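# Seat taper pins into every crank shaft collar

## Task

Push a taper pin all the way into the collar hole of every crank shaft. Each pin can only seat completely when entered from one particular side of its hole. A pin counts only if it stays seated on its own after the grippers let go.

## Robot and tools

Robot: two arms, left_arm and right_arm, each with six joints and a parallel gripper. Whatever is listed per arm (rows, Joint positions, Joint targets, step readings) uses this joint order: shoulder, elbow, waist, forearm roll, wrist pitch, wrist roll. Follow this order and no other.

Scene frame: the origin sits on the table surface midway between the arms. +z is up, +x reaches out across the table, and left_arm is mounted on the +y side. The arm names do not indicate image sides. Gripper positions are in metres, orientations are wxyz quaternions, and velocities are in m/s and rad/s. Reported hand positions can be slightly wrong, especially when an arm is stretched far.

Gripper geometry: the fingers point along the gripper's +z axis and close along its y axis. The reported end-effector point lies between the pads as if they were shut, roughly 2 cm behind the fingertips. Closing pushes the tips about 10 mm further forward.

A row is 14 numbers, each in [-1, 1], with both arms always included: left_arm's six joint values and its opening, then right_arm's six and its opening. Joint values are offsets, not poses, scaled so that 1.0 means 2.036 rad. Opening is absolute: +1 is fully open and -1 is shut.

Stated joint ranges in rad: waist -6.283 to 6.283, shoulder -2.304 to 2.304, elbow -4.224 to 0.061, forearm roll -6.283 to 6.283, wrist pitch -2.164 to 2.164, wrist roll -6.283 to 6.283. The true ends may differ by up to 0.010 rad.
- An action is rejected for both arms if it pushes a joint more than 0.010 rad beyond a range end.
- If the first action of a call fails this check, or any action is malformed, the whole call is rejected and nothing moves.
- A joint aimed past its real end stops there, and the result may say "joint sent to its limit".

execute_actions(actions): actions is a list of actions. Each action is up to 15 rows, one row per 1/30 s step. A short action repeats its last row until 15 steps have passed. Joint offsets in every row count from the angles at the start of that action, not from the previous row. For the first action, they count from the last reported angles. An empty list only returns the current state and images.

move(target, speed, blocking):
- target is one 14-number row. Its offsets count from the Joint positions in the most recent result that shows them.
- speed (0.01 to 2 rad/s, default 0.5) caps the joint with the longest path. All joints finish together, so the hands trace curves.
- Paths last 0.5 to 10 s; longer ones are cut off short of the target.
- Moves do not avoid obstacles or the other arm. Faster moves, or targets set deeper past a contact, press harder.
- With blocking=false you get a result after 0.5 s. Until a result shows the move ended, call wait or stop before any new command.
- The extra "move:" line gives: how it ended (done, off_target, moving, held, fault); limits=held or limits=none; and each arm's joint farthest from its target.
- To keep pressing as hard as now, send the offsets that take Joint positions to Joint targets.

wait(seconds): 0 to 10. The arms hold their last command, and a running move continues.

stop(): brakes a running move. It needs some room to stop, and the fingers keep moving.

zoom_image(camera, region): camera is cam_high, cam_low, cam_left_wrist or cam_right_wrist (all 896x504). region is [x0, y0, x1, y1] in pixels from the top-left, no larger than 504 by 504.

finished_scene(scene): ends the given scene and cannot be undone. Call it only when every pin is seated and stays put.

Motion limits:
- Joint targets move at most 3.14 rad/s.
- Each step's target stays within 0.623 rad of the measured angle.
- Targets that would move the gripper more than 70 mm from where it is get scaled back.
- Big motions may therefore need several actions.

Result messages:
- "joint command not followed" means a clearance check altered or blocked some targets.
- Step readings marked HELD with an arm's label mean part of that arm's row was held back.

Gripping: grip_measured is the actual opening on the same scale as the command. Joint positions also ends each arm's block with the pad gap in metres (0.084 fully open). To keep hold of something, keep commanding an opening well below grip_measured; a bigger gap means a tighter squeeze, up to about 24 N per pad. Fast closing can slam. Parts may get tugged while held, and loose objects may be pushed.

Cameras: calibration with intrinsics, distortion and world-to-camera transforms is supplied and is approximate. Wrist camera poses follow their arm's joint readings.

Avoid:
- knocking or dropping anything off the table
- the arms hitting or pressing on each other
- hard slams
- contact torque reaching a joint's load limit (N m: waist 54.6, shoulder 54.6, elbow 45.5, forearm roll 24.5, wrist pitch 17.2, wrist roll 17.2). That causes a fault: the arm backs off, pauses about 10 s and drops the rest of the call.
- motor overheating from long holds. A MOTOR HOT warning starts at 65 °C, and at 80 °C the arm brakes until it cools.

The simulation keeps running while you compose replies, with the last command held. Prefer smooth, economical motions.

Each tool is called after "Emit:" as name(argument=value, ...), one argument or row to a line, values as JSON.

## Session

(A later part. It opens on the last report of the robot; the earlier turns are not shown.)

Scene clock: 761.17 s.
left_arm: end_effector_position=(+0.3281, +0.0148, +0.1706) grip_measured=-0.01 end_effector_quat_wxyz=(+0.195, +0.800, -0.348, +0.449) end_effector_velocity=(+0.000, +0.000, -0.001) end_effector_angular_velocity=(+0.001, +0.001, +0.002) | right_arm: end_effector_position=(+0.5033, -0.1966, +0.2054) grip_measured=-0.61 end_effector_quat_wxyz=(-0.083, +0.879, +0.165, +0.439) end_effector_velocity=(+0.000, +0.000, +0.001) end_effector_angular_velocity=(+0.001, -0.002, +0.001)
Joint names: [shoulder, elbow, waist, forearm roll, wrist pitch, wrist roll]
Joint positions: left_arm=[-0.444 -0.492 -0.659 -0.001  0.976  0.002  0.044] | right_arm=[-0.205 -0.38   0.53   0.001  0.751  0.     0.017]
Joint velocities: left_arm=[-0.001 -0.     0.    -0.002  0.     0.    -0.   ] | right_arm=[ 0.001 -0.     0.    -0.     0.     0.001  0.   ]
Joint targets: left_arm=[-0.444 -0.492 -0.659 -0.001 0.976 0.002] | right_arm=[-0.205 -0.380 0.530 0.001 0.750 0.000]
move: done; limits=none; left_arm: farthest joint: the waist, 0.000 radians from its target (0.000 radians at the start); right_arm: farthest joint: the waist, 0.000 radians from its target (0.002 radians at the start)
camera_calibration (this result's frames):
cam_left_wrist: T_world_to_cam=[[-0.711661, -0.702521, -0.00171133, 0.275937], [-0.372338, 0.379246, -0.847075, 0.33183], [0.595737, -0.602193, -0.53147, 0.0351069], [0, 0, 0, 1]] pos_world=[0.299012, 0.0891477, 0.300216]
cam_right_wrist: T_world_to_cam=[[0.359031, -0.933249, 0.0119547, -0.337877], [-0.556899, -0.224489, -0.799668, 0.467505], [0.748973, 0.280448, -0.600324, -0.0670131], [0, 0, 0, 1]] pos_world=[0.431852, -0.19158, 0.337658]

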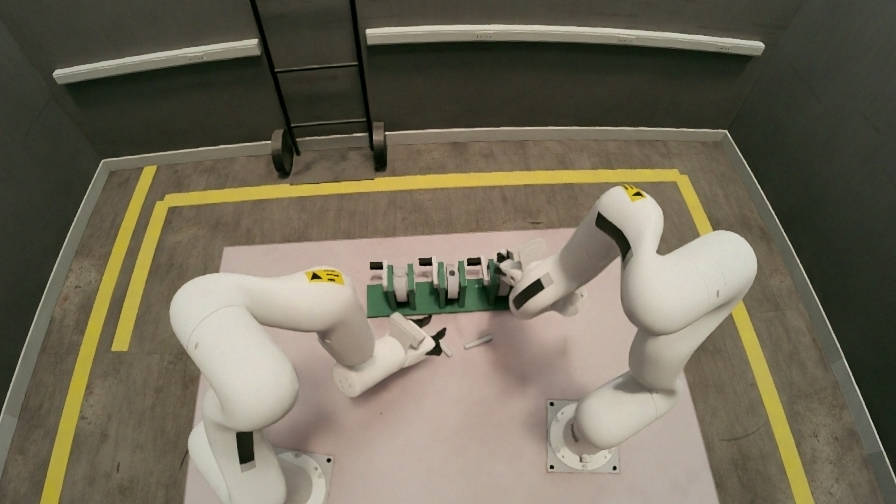

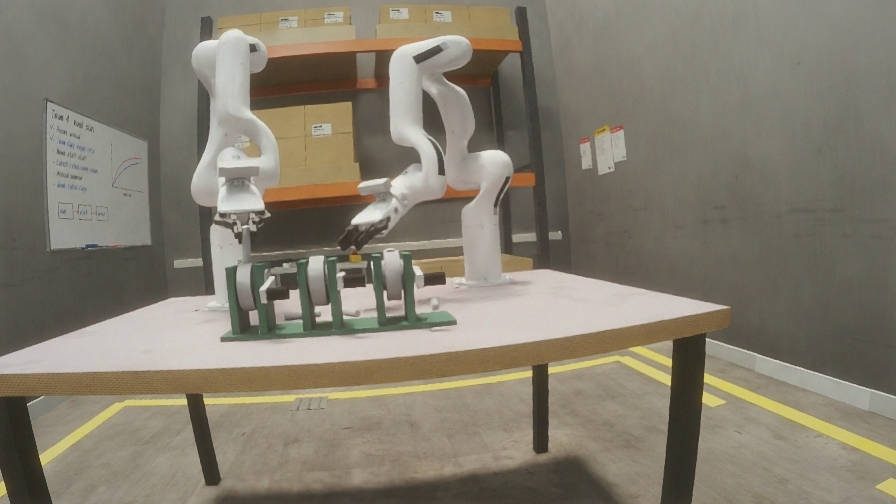

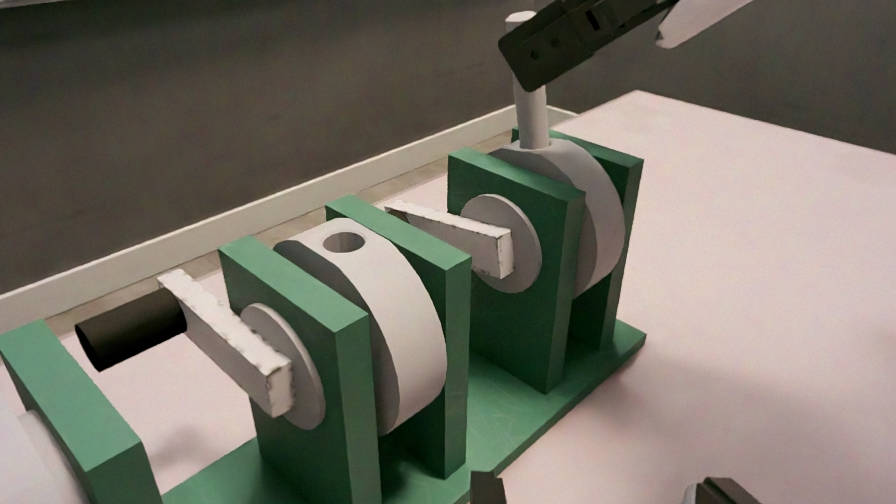

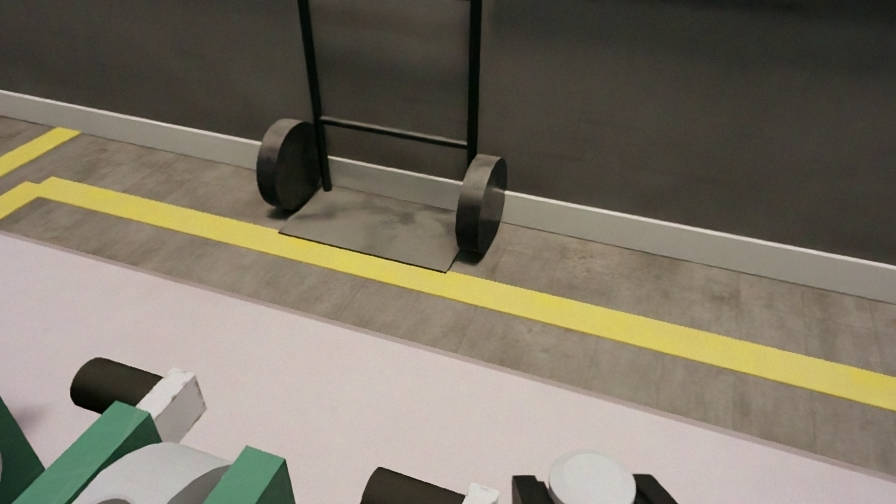

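Emit:
execute_actions(
  actions=[
    [[0,0,0,0,0,0,0,0,0,0,0,0,0,0]],
    [[0,0,0,0,0,0,0,0,0,0,0,0,0,0]],
  ],
)

Emit:
move(
  target=[0.15,0,0.1,0,0,0,0,0.15,0,0,0,-0.25,0,0],
  speed=0.6,
)

Emit:
move(
  target=[0,0,0.1,0,0,0,0,0,0,0.07,0,-0.335,0.5,0],
  speed=1,
)

Emit:
move(
  target=[0,0,0,0,0,0,0,-0.1485,-0.1287,0.0735,0,0,0.423,0],
  speed=1,
)

Scene clock: 776.63 s.
left_arm: end_effector_position=(+0.3281, +0.0148, +0.1706) grip_measured=-0.01 end_effector_quat_wxyz=(+0.195, +0.800, -0.348, +0.449) end_effector_velocity=(+0.000, -0.000, +0.000) end_effector_angular_velocity=(-0.002, -0.001, -0.001) | right_arm: end_effector_position=(+0.5033, -0.1966, +0.2054) grip_measured=-0.01 end_effector_quat_wxyz=(-0.083, +0.879, +0.165, +0.439) end_effector_velocity=(+0.000, +0.000, +0.000) end_effector_angular_velocity=(+0.000, -0.002, +0.001)
Joint names: [shoulder, elbow, waist, forearm roll, wrist pitch, wrist roll]
Joint positions: left_arm=[-0.444 -0.492 -0.659 -0.001  0.976  0.002  0.044] | right_arm=[-0.205 -0.38   0.53   0.001  0.751  0.     0.044]
Joint velocities: left_arm=[-0.    -0.     0.     0.001  0.002  0.    -0.   ] | right_arm=[ 0.     0.     0.001  0.     0.002 -0.001  0.   ]
Joint targets: left_arm=[-0.444 -0.492 -0.659 -0.001 0.976 0.002] | right_arm=[-0.205 -0.380 0.530 0.001 0.751 0.000]
Step readings (joint positions; steps 1 to 15: 1st action; 16 to 30: 2nd action):
0: left_arm=[-0.444 -0.492 -0.659 -0.001 0.976 0.002] | right_arm=[-0.205 -0.380 0.530 0.001 0.750 0.000]
1: left_arm=[-0.444 -0.492 -0.659 -0.001 0.976 0.002] | right_arm=[-0.205 -0.380 0.530 0.001 0.750 0.000]
2: left_arm=[-0.444 -0.492 -0.659 -0.001 0.976 0.002] | right_arm=[-0.205 -0.380 0.530 0.001 0.751 0.001]
4: left_arm=[-0.444 -0.492 -0.659 -0.001 0.976 0.002] | right_arm=[-0.205 -0.380 0.530 0.001 0.751 0.001]
8: left_arm=[-0.444 -0.492 -0.659 -0.001 0.976 0.002] | right_arm=[-0.205 -0.380 0.530 0.001 0.751 0.000]
15: left_arm=[-0.444 -0.492 -0.659 -0.001 0.976 0.002] | right_arm=[-0.205 -0.380 0.530 0.001 0.751 0.000]
16: left_arm=[-0.444 -0.492 -0.659 -0.001 0.976 0.002] | right_arm=[-0.205 -0.380 0.530 0.001 0.751 0.000]
17: left_arm=[-0.444 -0.492 -0.659 -0.001 0.976 0.002] | right_arm=[-0.205 -0.380 0.530 0.001 0.751 0.000]
19: left_arm=[-0.444 -0.492 -0.659 -0.001 0.976 0.002] | right_arm=[-0.205 -0.380 0.530 0.001 0.751 0.000]
23: left_arm=[-0.444 -0.492 -0.659 -0.001 0.976 0.002] | right_arm=[-0.205 -0.380 0.530 0.001 0.751 0.000]
30: Joint positions above
camera_calibration (this result's frames):
cam_left_wrist: T_world_to_cam=[[-0.711661, -0.702521, -0.00171133, 0.275937], [-0.372339, 0.379246, -0.847075, 0.33183], [0.595737, -0.602193, -0.53147, 0.035107], [0, 0, 0, 1]] pos_world=[0.299012, 0.0891477, 0.300216]
cam_right_wrist: T_world_to_cam=[[0.359061, -0.933238, 0.0119411, -0.337872], [-0.556848, -0.224478, -0.799706, 0.467514], [0.748997, 0.280494, -0.600273, -0.0670278], [0, 0, 0, 1]] pos_world=[0.431854, -0.191567, 0.337673]

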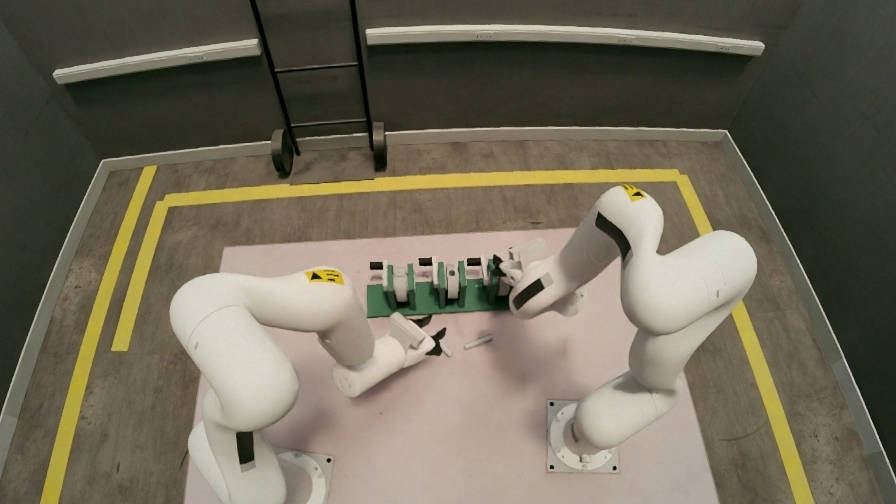

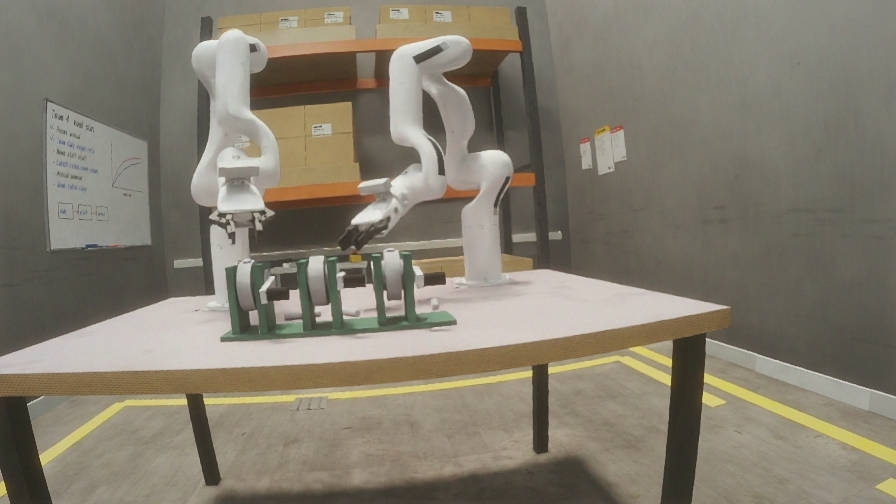

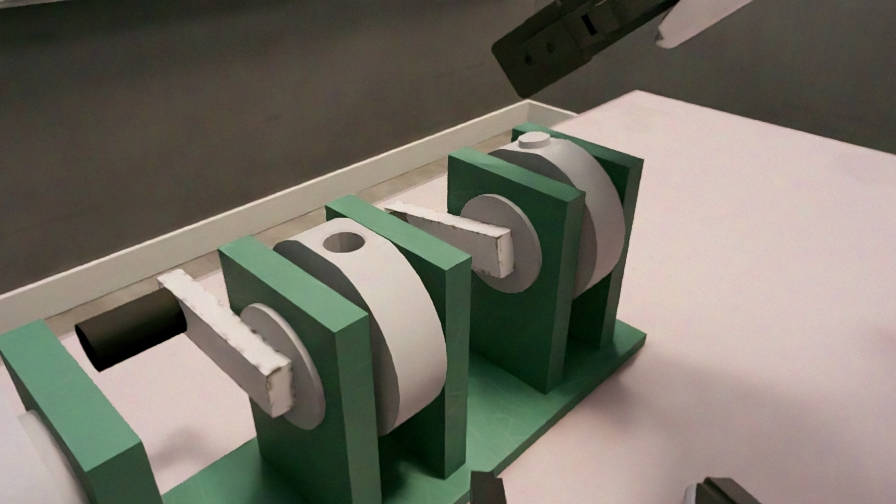

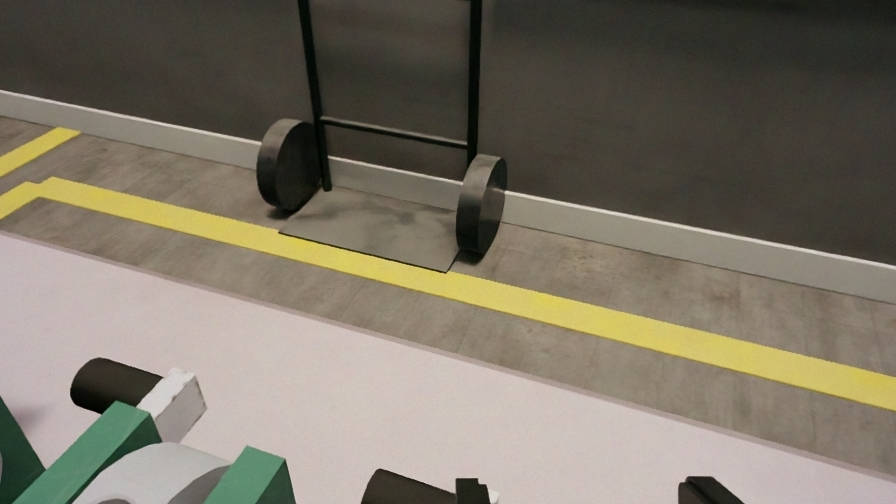

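Scene clock: 777.97 s.
left_arm: end_effector_position=(+0.4278, +0.0794, +0.3435) grip_measured=-0.01 end_effector_quat_wxyz=(+0.186, +0.750, -0.239, +0.587) end_effector_velocity=(+0.001, +0.000, +0.002) end_effector_angular_velocity=(-0.002, -0.002, +0.001) | right_arm: end_effector_position=(+0.4620, -0.2126, +0.2599) grip_measured=-0.01 end_effector_quat_wxyz=(-0.066, +0.920, +0.173, +0.347) end_effector_velocity=(+0.001, -0.000, +0.001) end_effector_angular_velocity=(+0.000, -0.001, -0.000)
Joint names: [shoulder, elbow, waist, forearm roll, wrist pitch, wrist roll]
Joint positions: left_arm=[-0.139 -0.492 -0.456 -0.001  0.976  0.002  0.044] | right_arm=[ 0.1   -0.38   0.53   0.001  0.242  0.     0.044]
Joint velocities: left_arm=[ 0.002 -0.001  0.002  0.    -0.     0.    -0.   ] | right_arm=[ 0.001 -0.001 -0.001  0.    -0.001 -0.     0.   ]
Joint targets: left_arm=[-0.139 -0.492 -0.455 -0.001 0.976 0.002] | right_arm=[0.100 -0.380 0.530 0.001 0.242 0.000]
move: done; limits=none; left_arm: farthest joint: the waist, 0.000 radians from its target (0.204 radians at the start); right_arm: farthest joint: the waist, 0.000 radians from its target (0.000 radians at the start)
camera_calibration (this result's frames):
cam_left_wrist: T_world_to_cam=[[-0.555734, -0.831334, 0.00662968, 0.333263], [-0.213859, 0.135246, -0.967457, 0.483834], [0.803383, -0.539067, -0.252949, -0.0829864], [0, 0, 0, 1]] pos_world=[0.355348, 0.166881, 0.444888]
cam_right_wrist: T_world_to_cam=[[0.361571, -0.932264, 0.012239, -0.339672], [-0.696147, -0.278681, -0.661602, 0.501442], [0.620198, 0.230696, -0.749756, 0.0888456], [0, 0, 0, 1]] pos_world=[0.416791, -0.197419, 0.402525]

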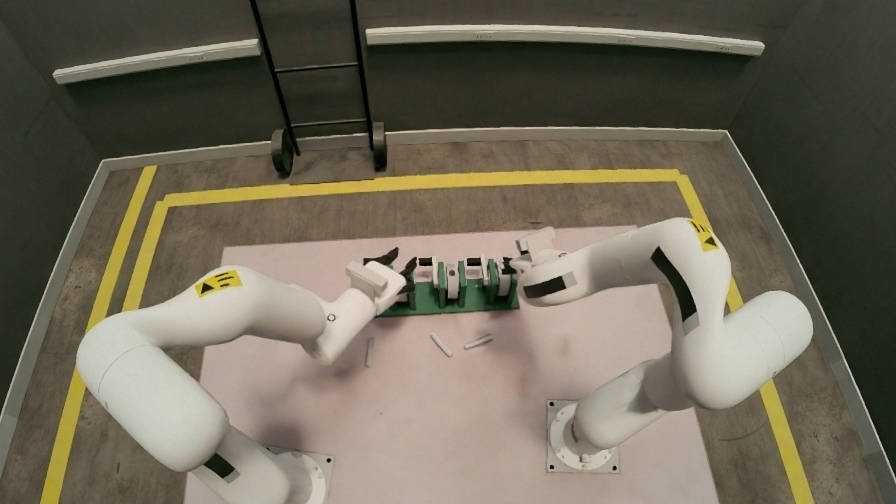

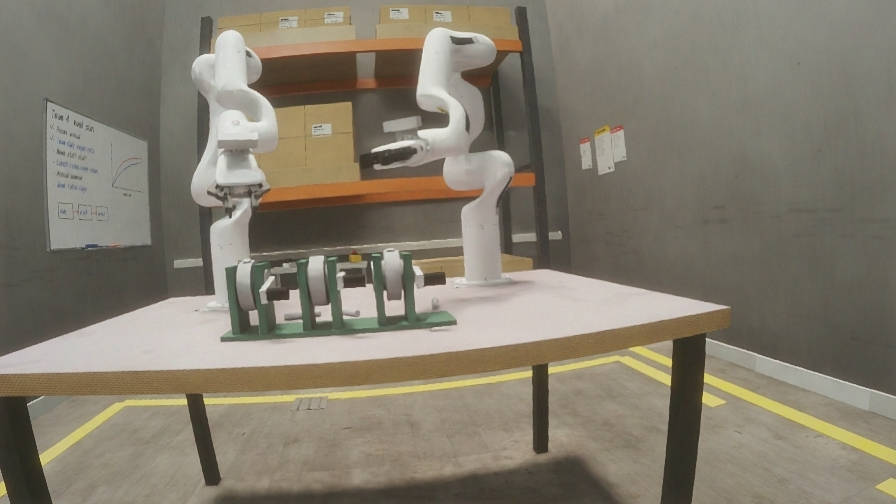

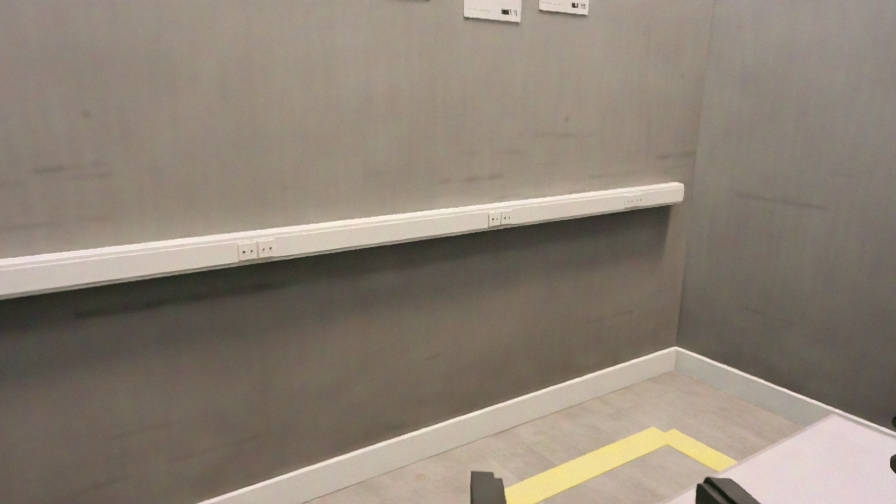

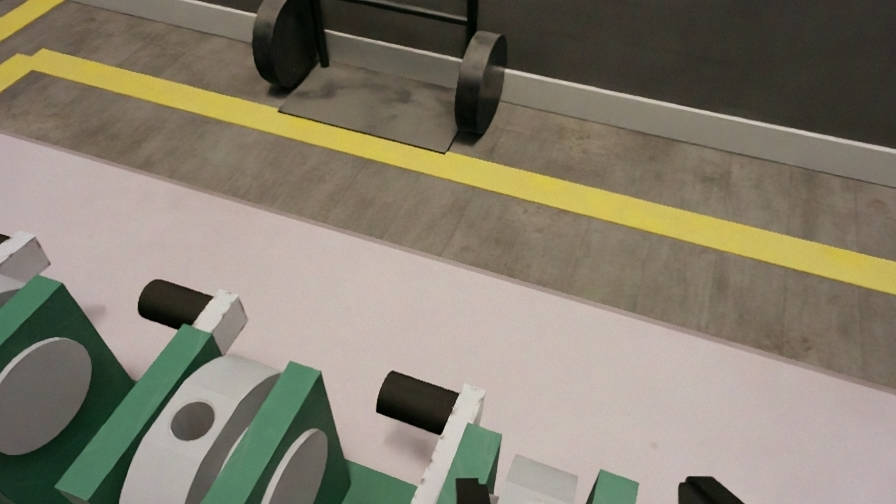

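Scene clock: 779.53 s.
left_arm: end_effector_position=(+0.4856, +0.1818, +0.3435) grip_measured=-0.01 end_effector_quat_wxyz=(+0.126, +0.771, -0.162, +0.603) end_effector_velocity=(+0.000, +0.001, +0.001) end_effector_angular_velocity=(-0.000, -0.001, +0.001) | right_arm: end_effector_position=(+0.3022, -0.2291, +0.1992) grip_measured=-0.01 end_effector_quat_wxyz=(-0.014, +0.968, -0.249, +0.014) end_effector_velocity=(-0.001, -0.001, -0.001) end_effector_angular_velocity=(-0.002, +0.004, +0.000)
Joint names: [shoulder, elbow, waist, forearm roll, wrist pitch, wrist roll]
Joint positions: left_arm=[-0.139 -0.492 -0.252 -0.001  0.976  0.002  0.044] | right_arm=[ 0.1   -0.38   0.672  0.001 -0.44   1.018  0.044]
Joint velocities: left_arm=[ 0.001 -0.     0.001  0.    -0.    -0.    -0.   ] | right_arm=[-0.002  0.001  0.     0.    -0.002  0.    -0.   ]
Joint targets: left_arm=[-0.139 -0.492 -0.252 -0.001 0.976 0.002] | right_arm=[0.100 -0.380 0.672 0.001 -0.440 1.018]
move: done; limits=none; left_arm: farthest joint: the waist, 0.000 radians from its target (0.203 radians at the start); right_arm: farthest joint: the waist, 0.000 radians from its target (0.143 radians at the start)
camera_calibration (this result's frames):
cam_left_wrist: T_world_to_cam=[[-0.376324, -0.926464, 0.00662384, 0.380739], [-0.236769, 0.0892572, -0.967457, 0.50184], [0.895724, -0.365646, -0.252948, -0.150618], [0, 0, 0, 1]] pos_world=[0.397013, 0.252875, 0.444888]
cam_right_wrist: T_world_to_cam=[[-0.47585, -0.879222, -0.0231346, -0.0242929], [-0.879003, 0.47631, -0.0219514, 0.44626], [0.0303194, 0.00988979, -0.999491, 0.323622], [0, 0, 0, 1]] pos_world=[0.370892, -0.237117, 0.332692]

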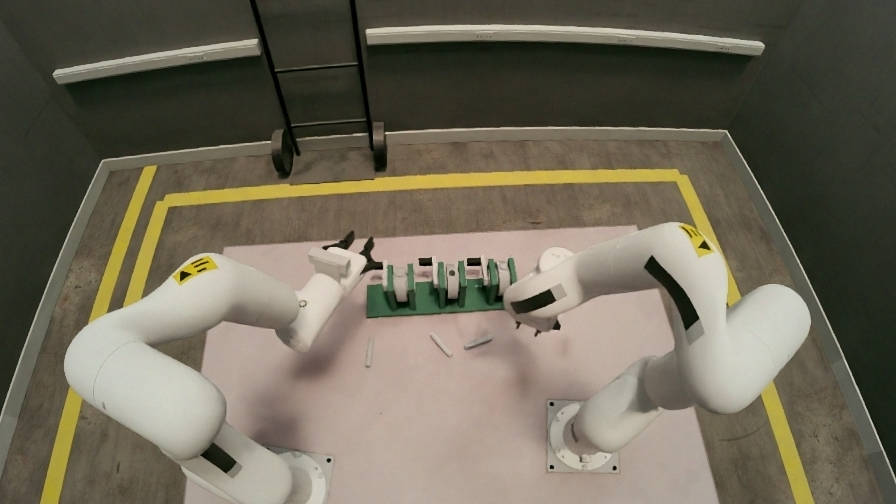

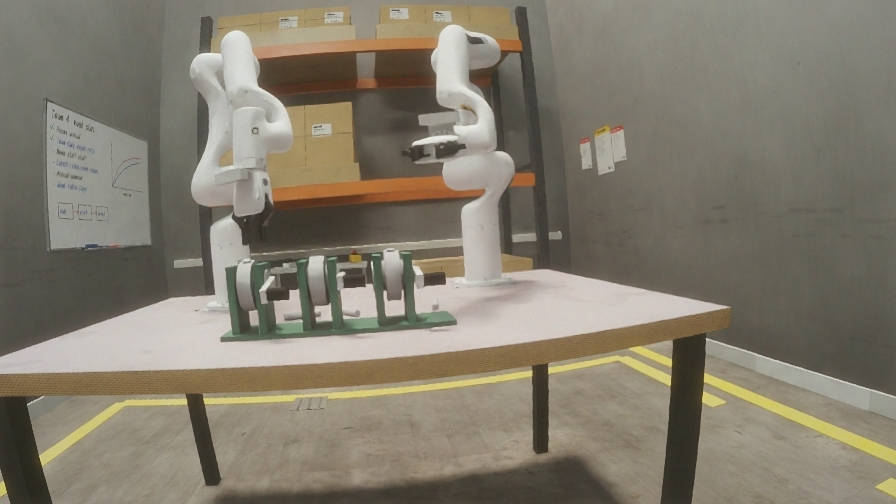

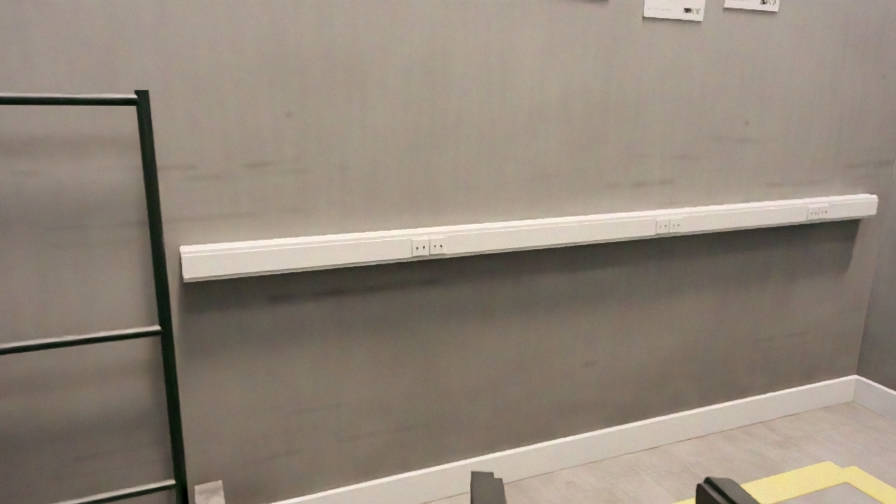

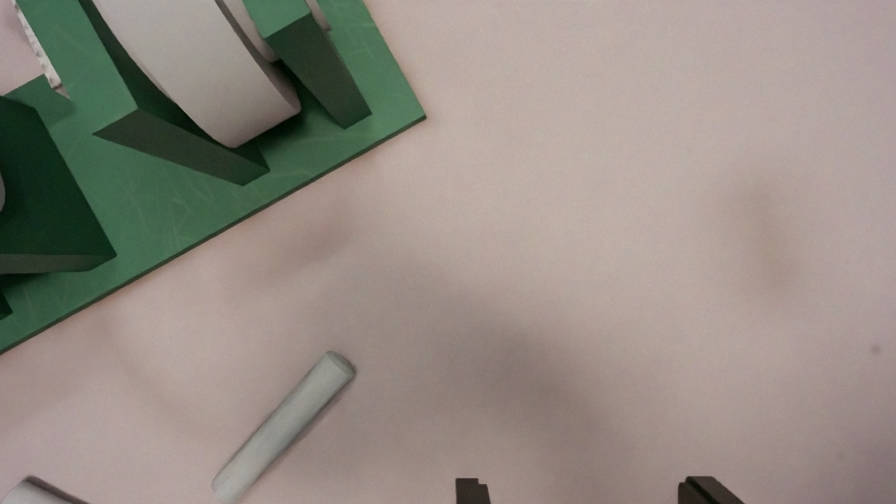

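Scene clock: 780.93 s.
left_arm: end_effector_position=(+0.4856, +0.1818, +0.3435) grip_measured=-0.01 end_effector_quat_wxyz=(+0.126, +0.771, -0.162, +0.603) end_effector_velocity=(-0.000, -0.000, -0.000) end_effector_angular_velocity=(-0.000, +0.000, +0.000) | right_arm: end_effector_position=(+0.3517, -0.1334, +0.1800) grip_measured=-0.01 end_effector_quat_wxyz=(+0.000, +0.821, -0.571, -0.000) end_effector_velocity=(+0.000, +0.000, -0.000) end_effector_angular_velocity=(+0.000, -0.000, -0.002)
Joint names: [shoulder, elbow, waist, forearm roll, wrist pitch, wrist roll]
Joint positions: left_arm=[-0.139 -0.492 -0.252 -0.001  0.976  0.002  0.044] | right_arm=[-0.202 -0.642  0.822  0.001 -0.44   1.879  0.044]
Joint velocities: left_arm=[-0.     0.    -0.001 -0.001 -0.    -0.    -0.   ] | right_arm=[-0.001 -0.001  0.     0.     0.     0.002  0.   ]
Joint targets: left_arm=[-0.139 -0.492 -0.252 -0.001 0.976 0.002] | right_arm=[-0.202 -0.642 0.822 0.001 -0.440 1.879]
move: done; limits=none; left_arm: farthest joint: the waist, 0.000 radians from its target (0.000 radians at the start); right_arm: farthest joint: the waist, 0.000 radians from its target (0.150 radians at the start)
camera_calibration (this result's frames):
cam_left_wrist: T_world_to_cam=[[-0.376324, -0.926464, 0.00662392, 0.380739], [-0.236769, 0.0892571, -0.967457, 0.50184], [0.895724, -0.365646, -0.252948, -0.150618], [0, 0, 0, 1]] pos_world=[0.397013, 0.252875, 0.444888]
cam_right_wrist: T_world_to_cam=[[-0.934693, -0.35527, 0.0114993, 0.307986], [-0.355302, 0.934751, -0.000774743, 0.316893], [-0.0104738, -0.00480989, -0.999934, 0.314469], [0, 0, 0, 1]] pos_world=[0.403759, -0.185285, 0.311152]

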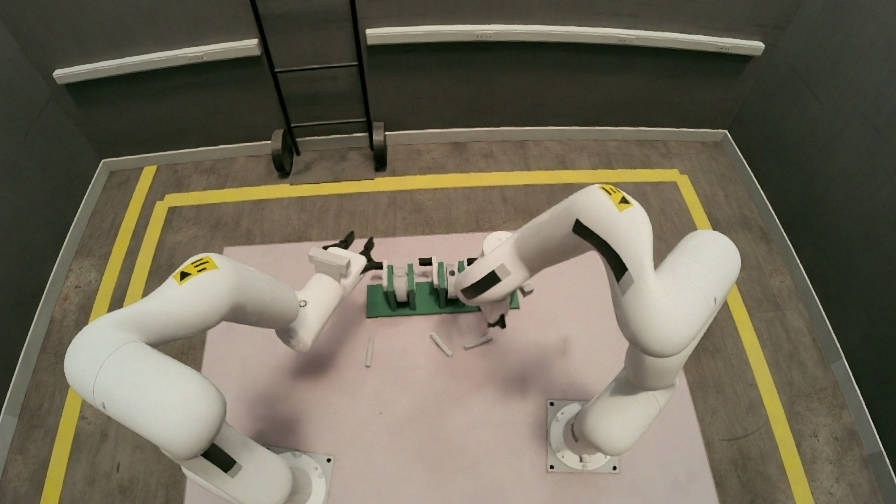

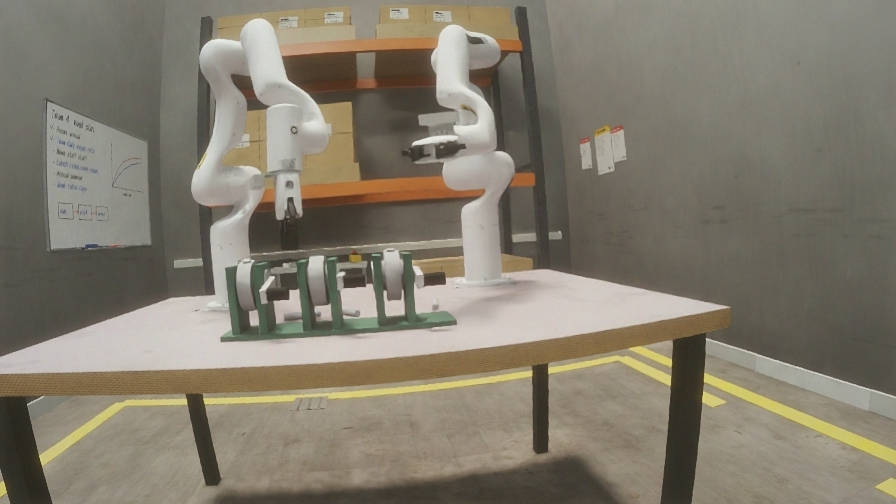

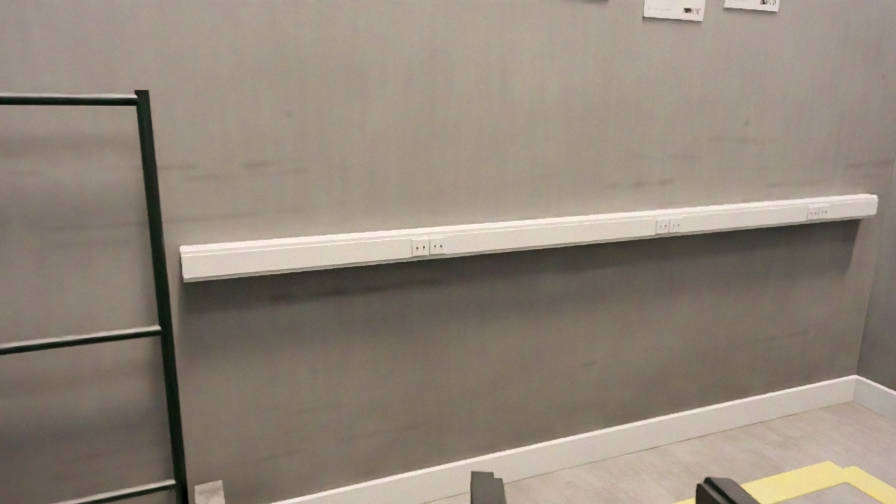

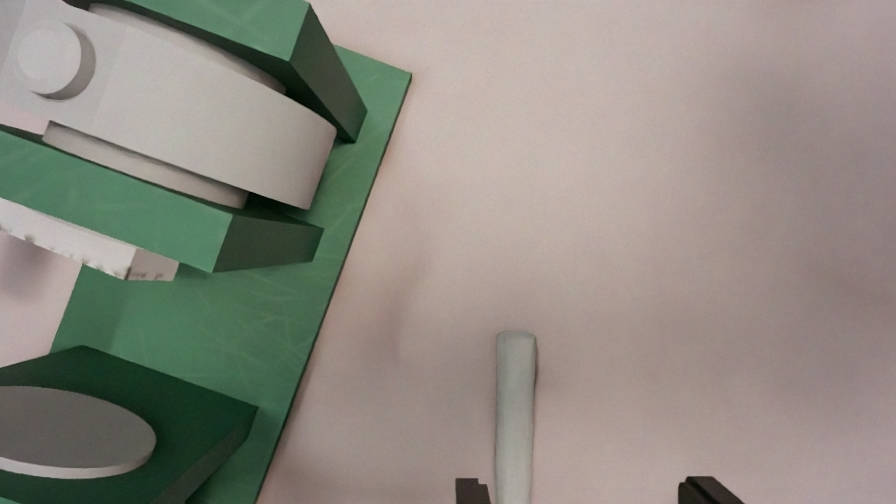

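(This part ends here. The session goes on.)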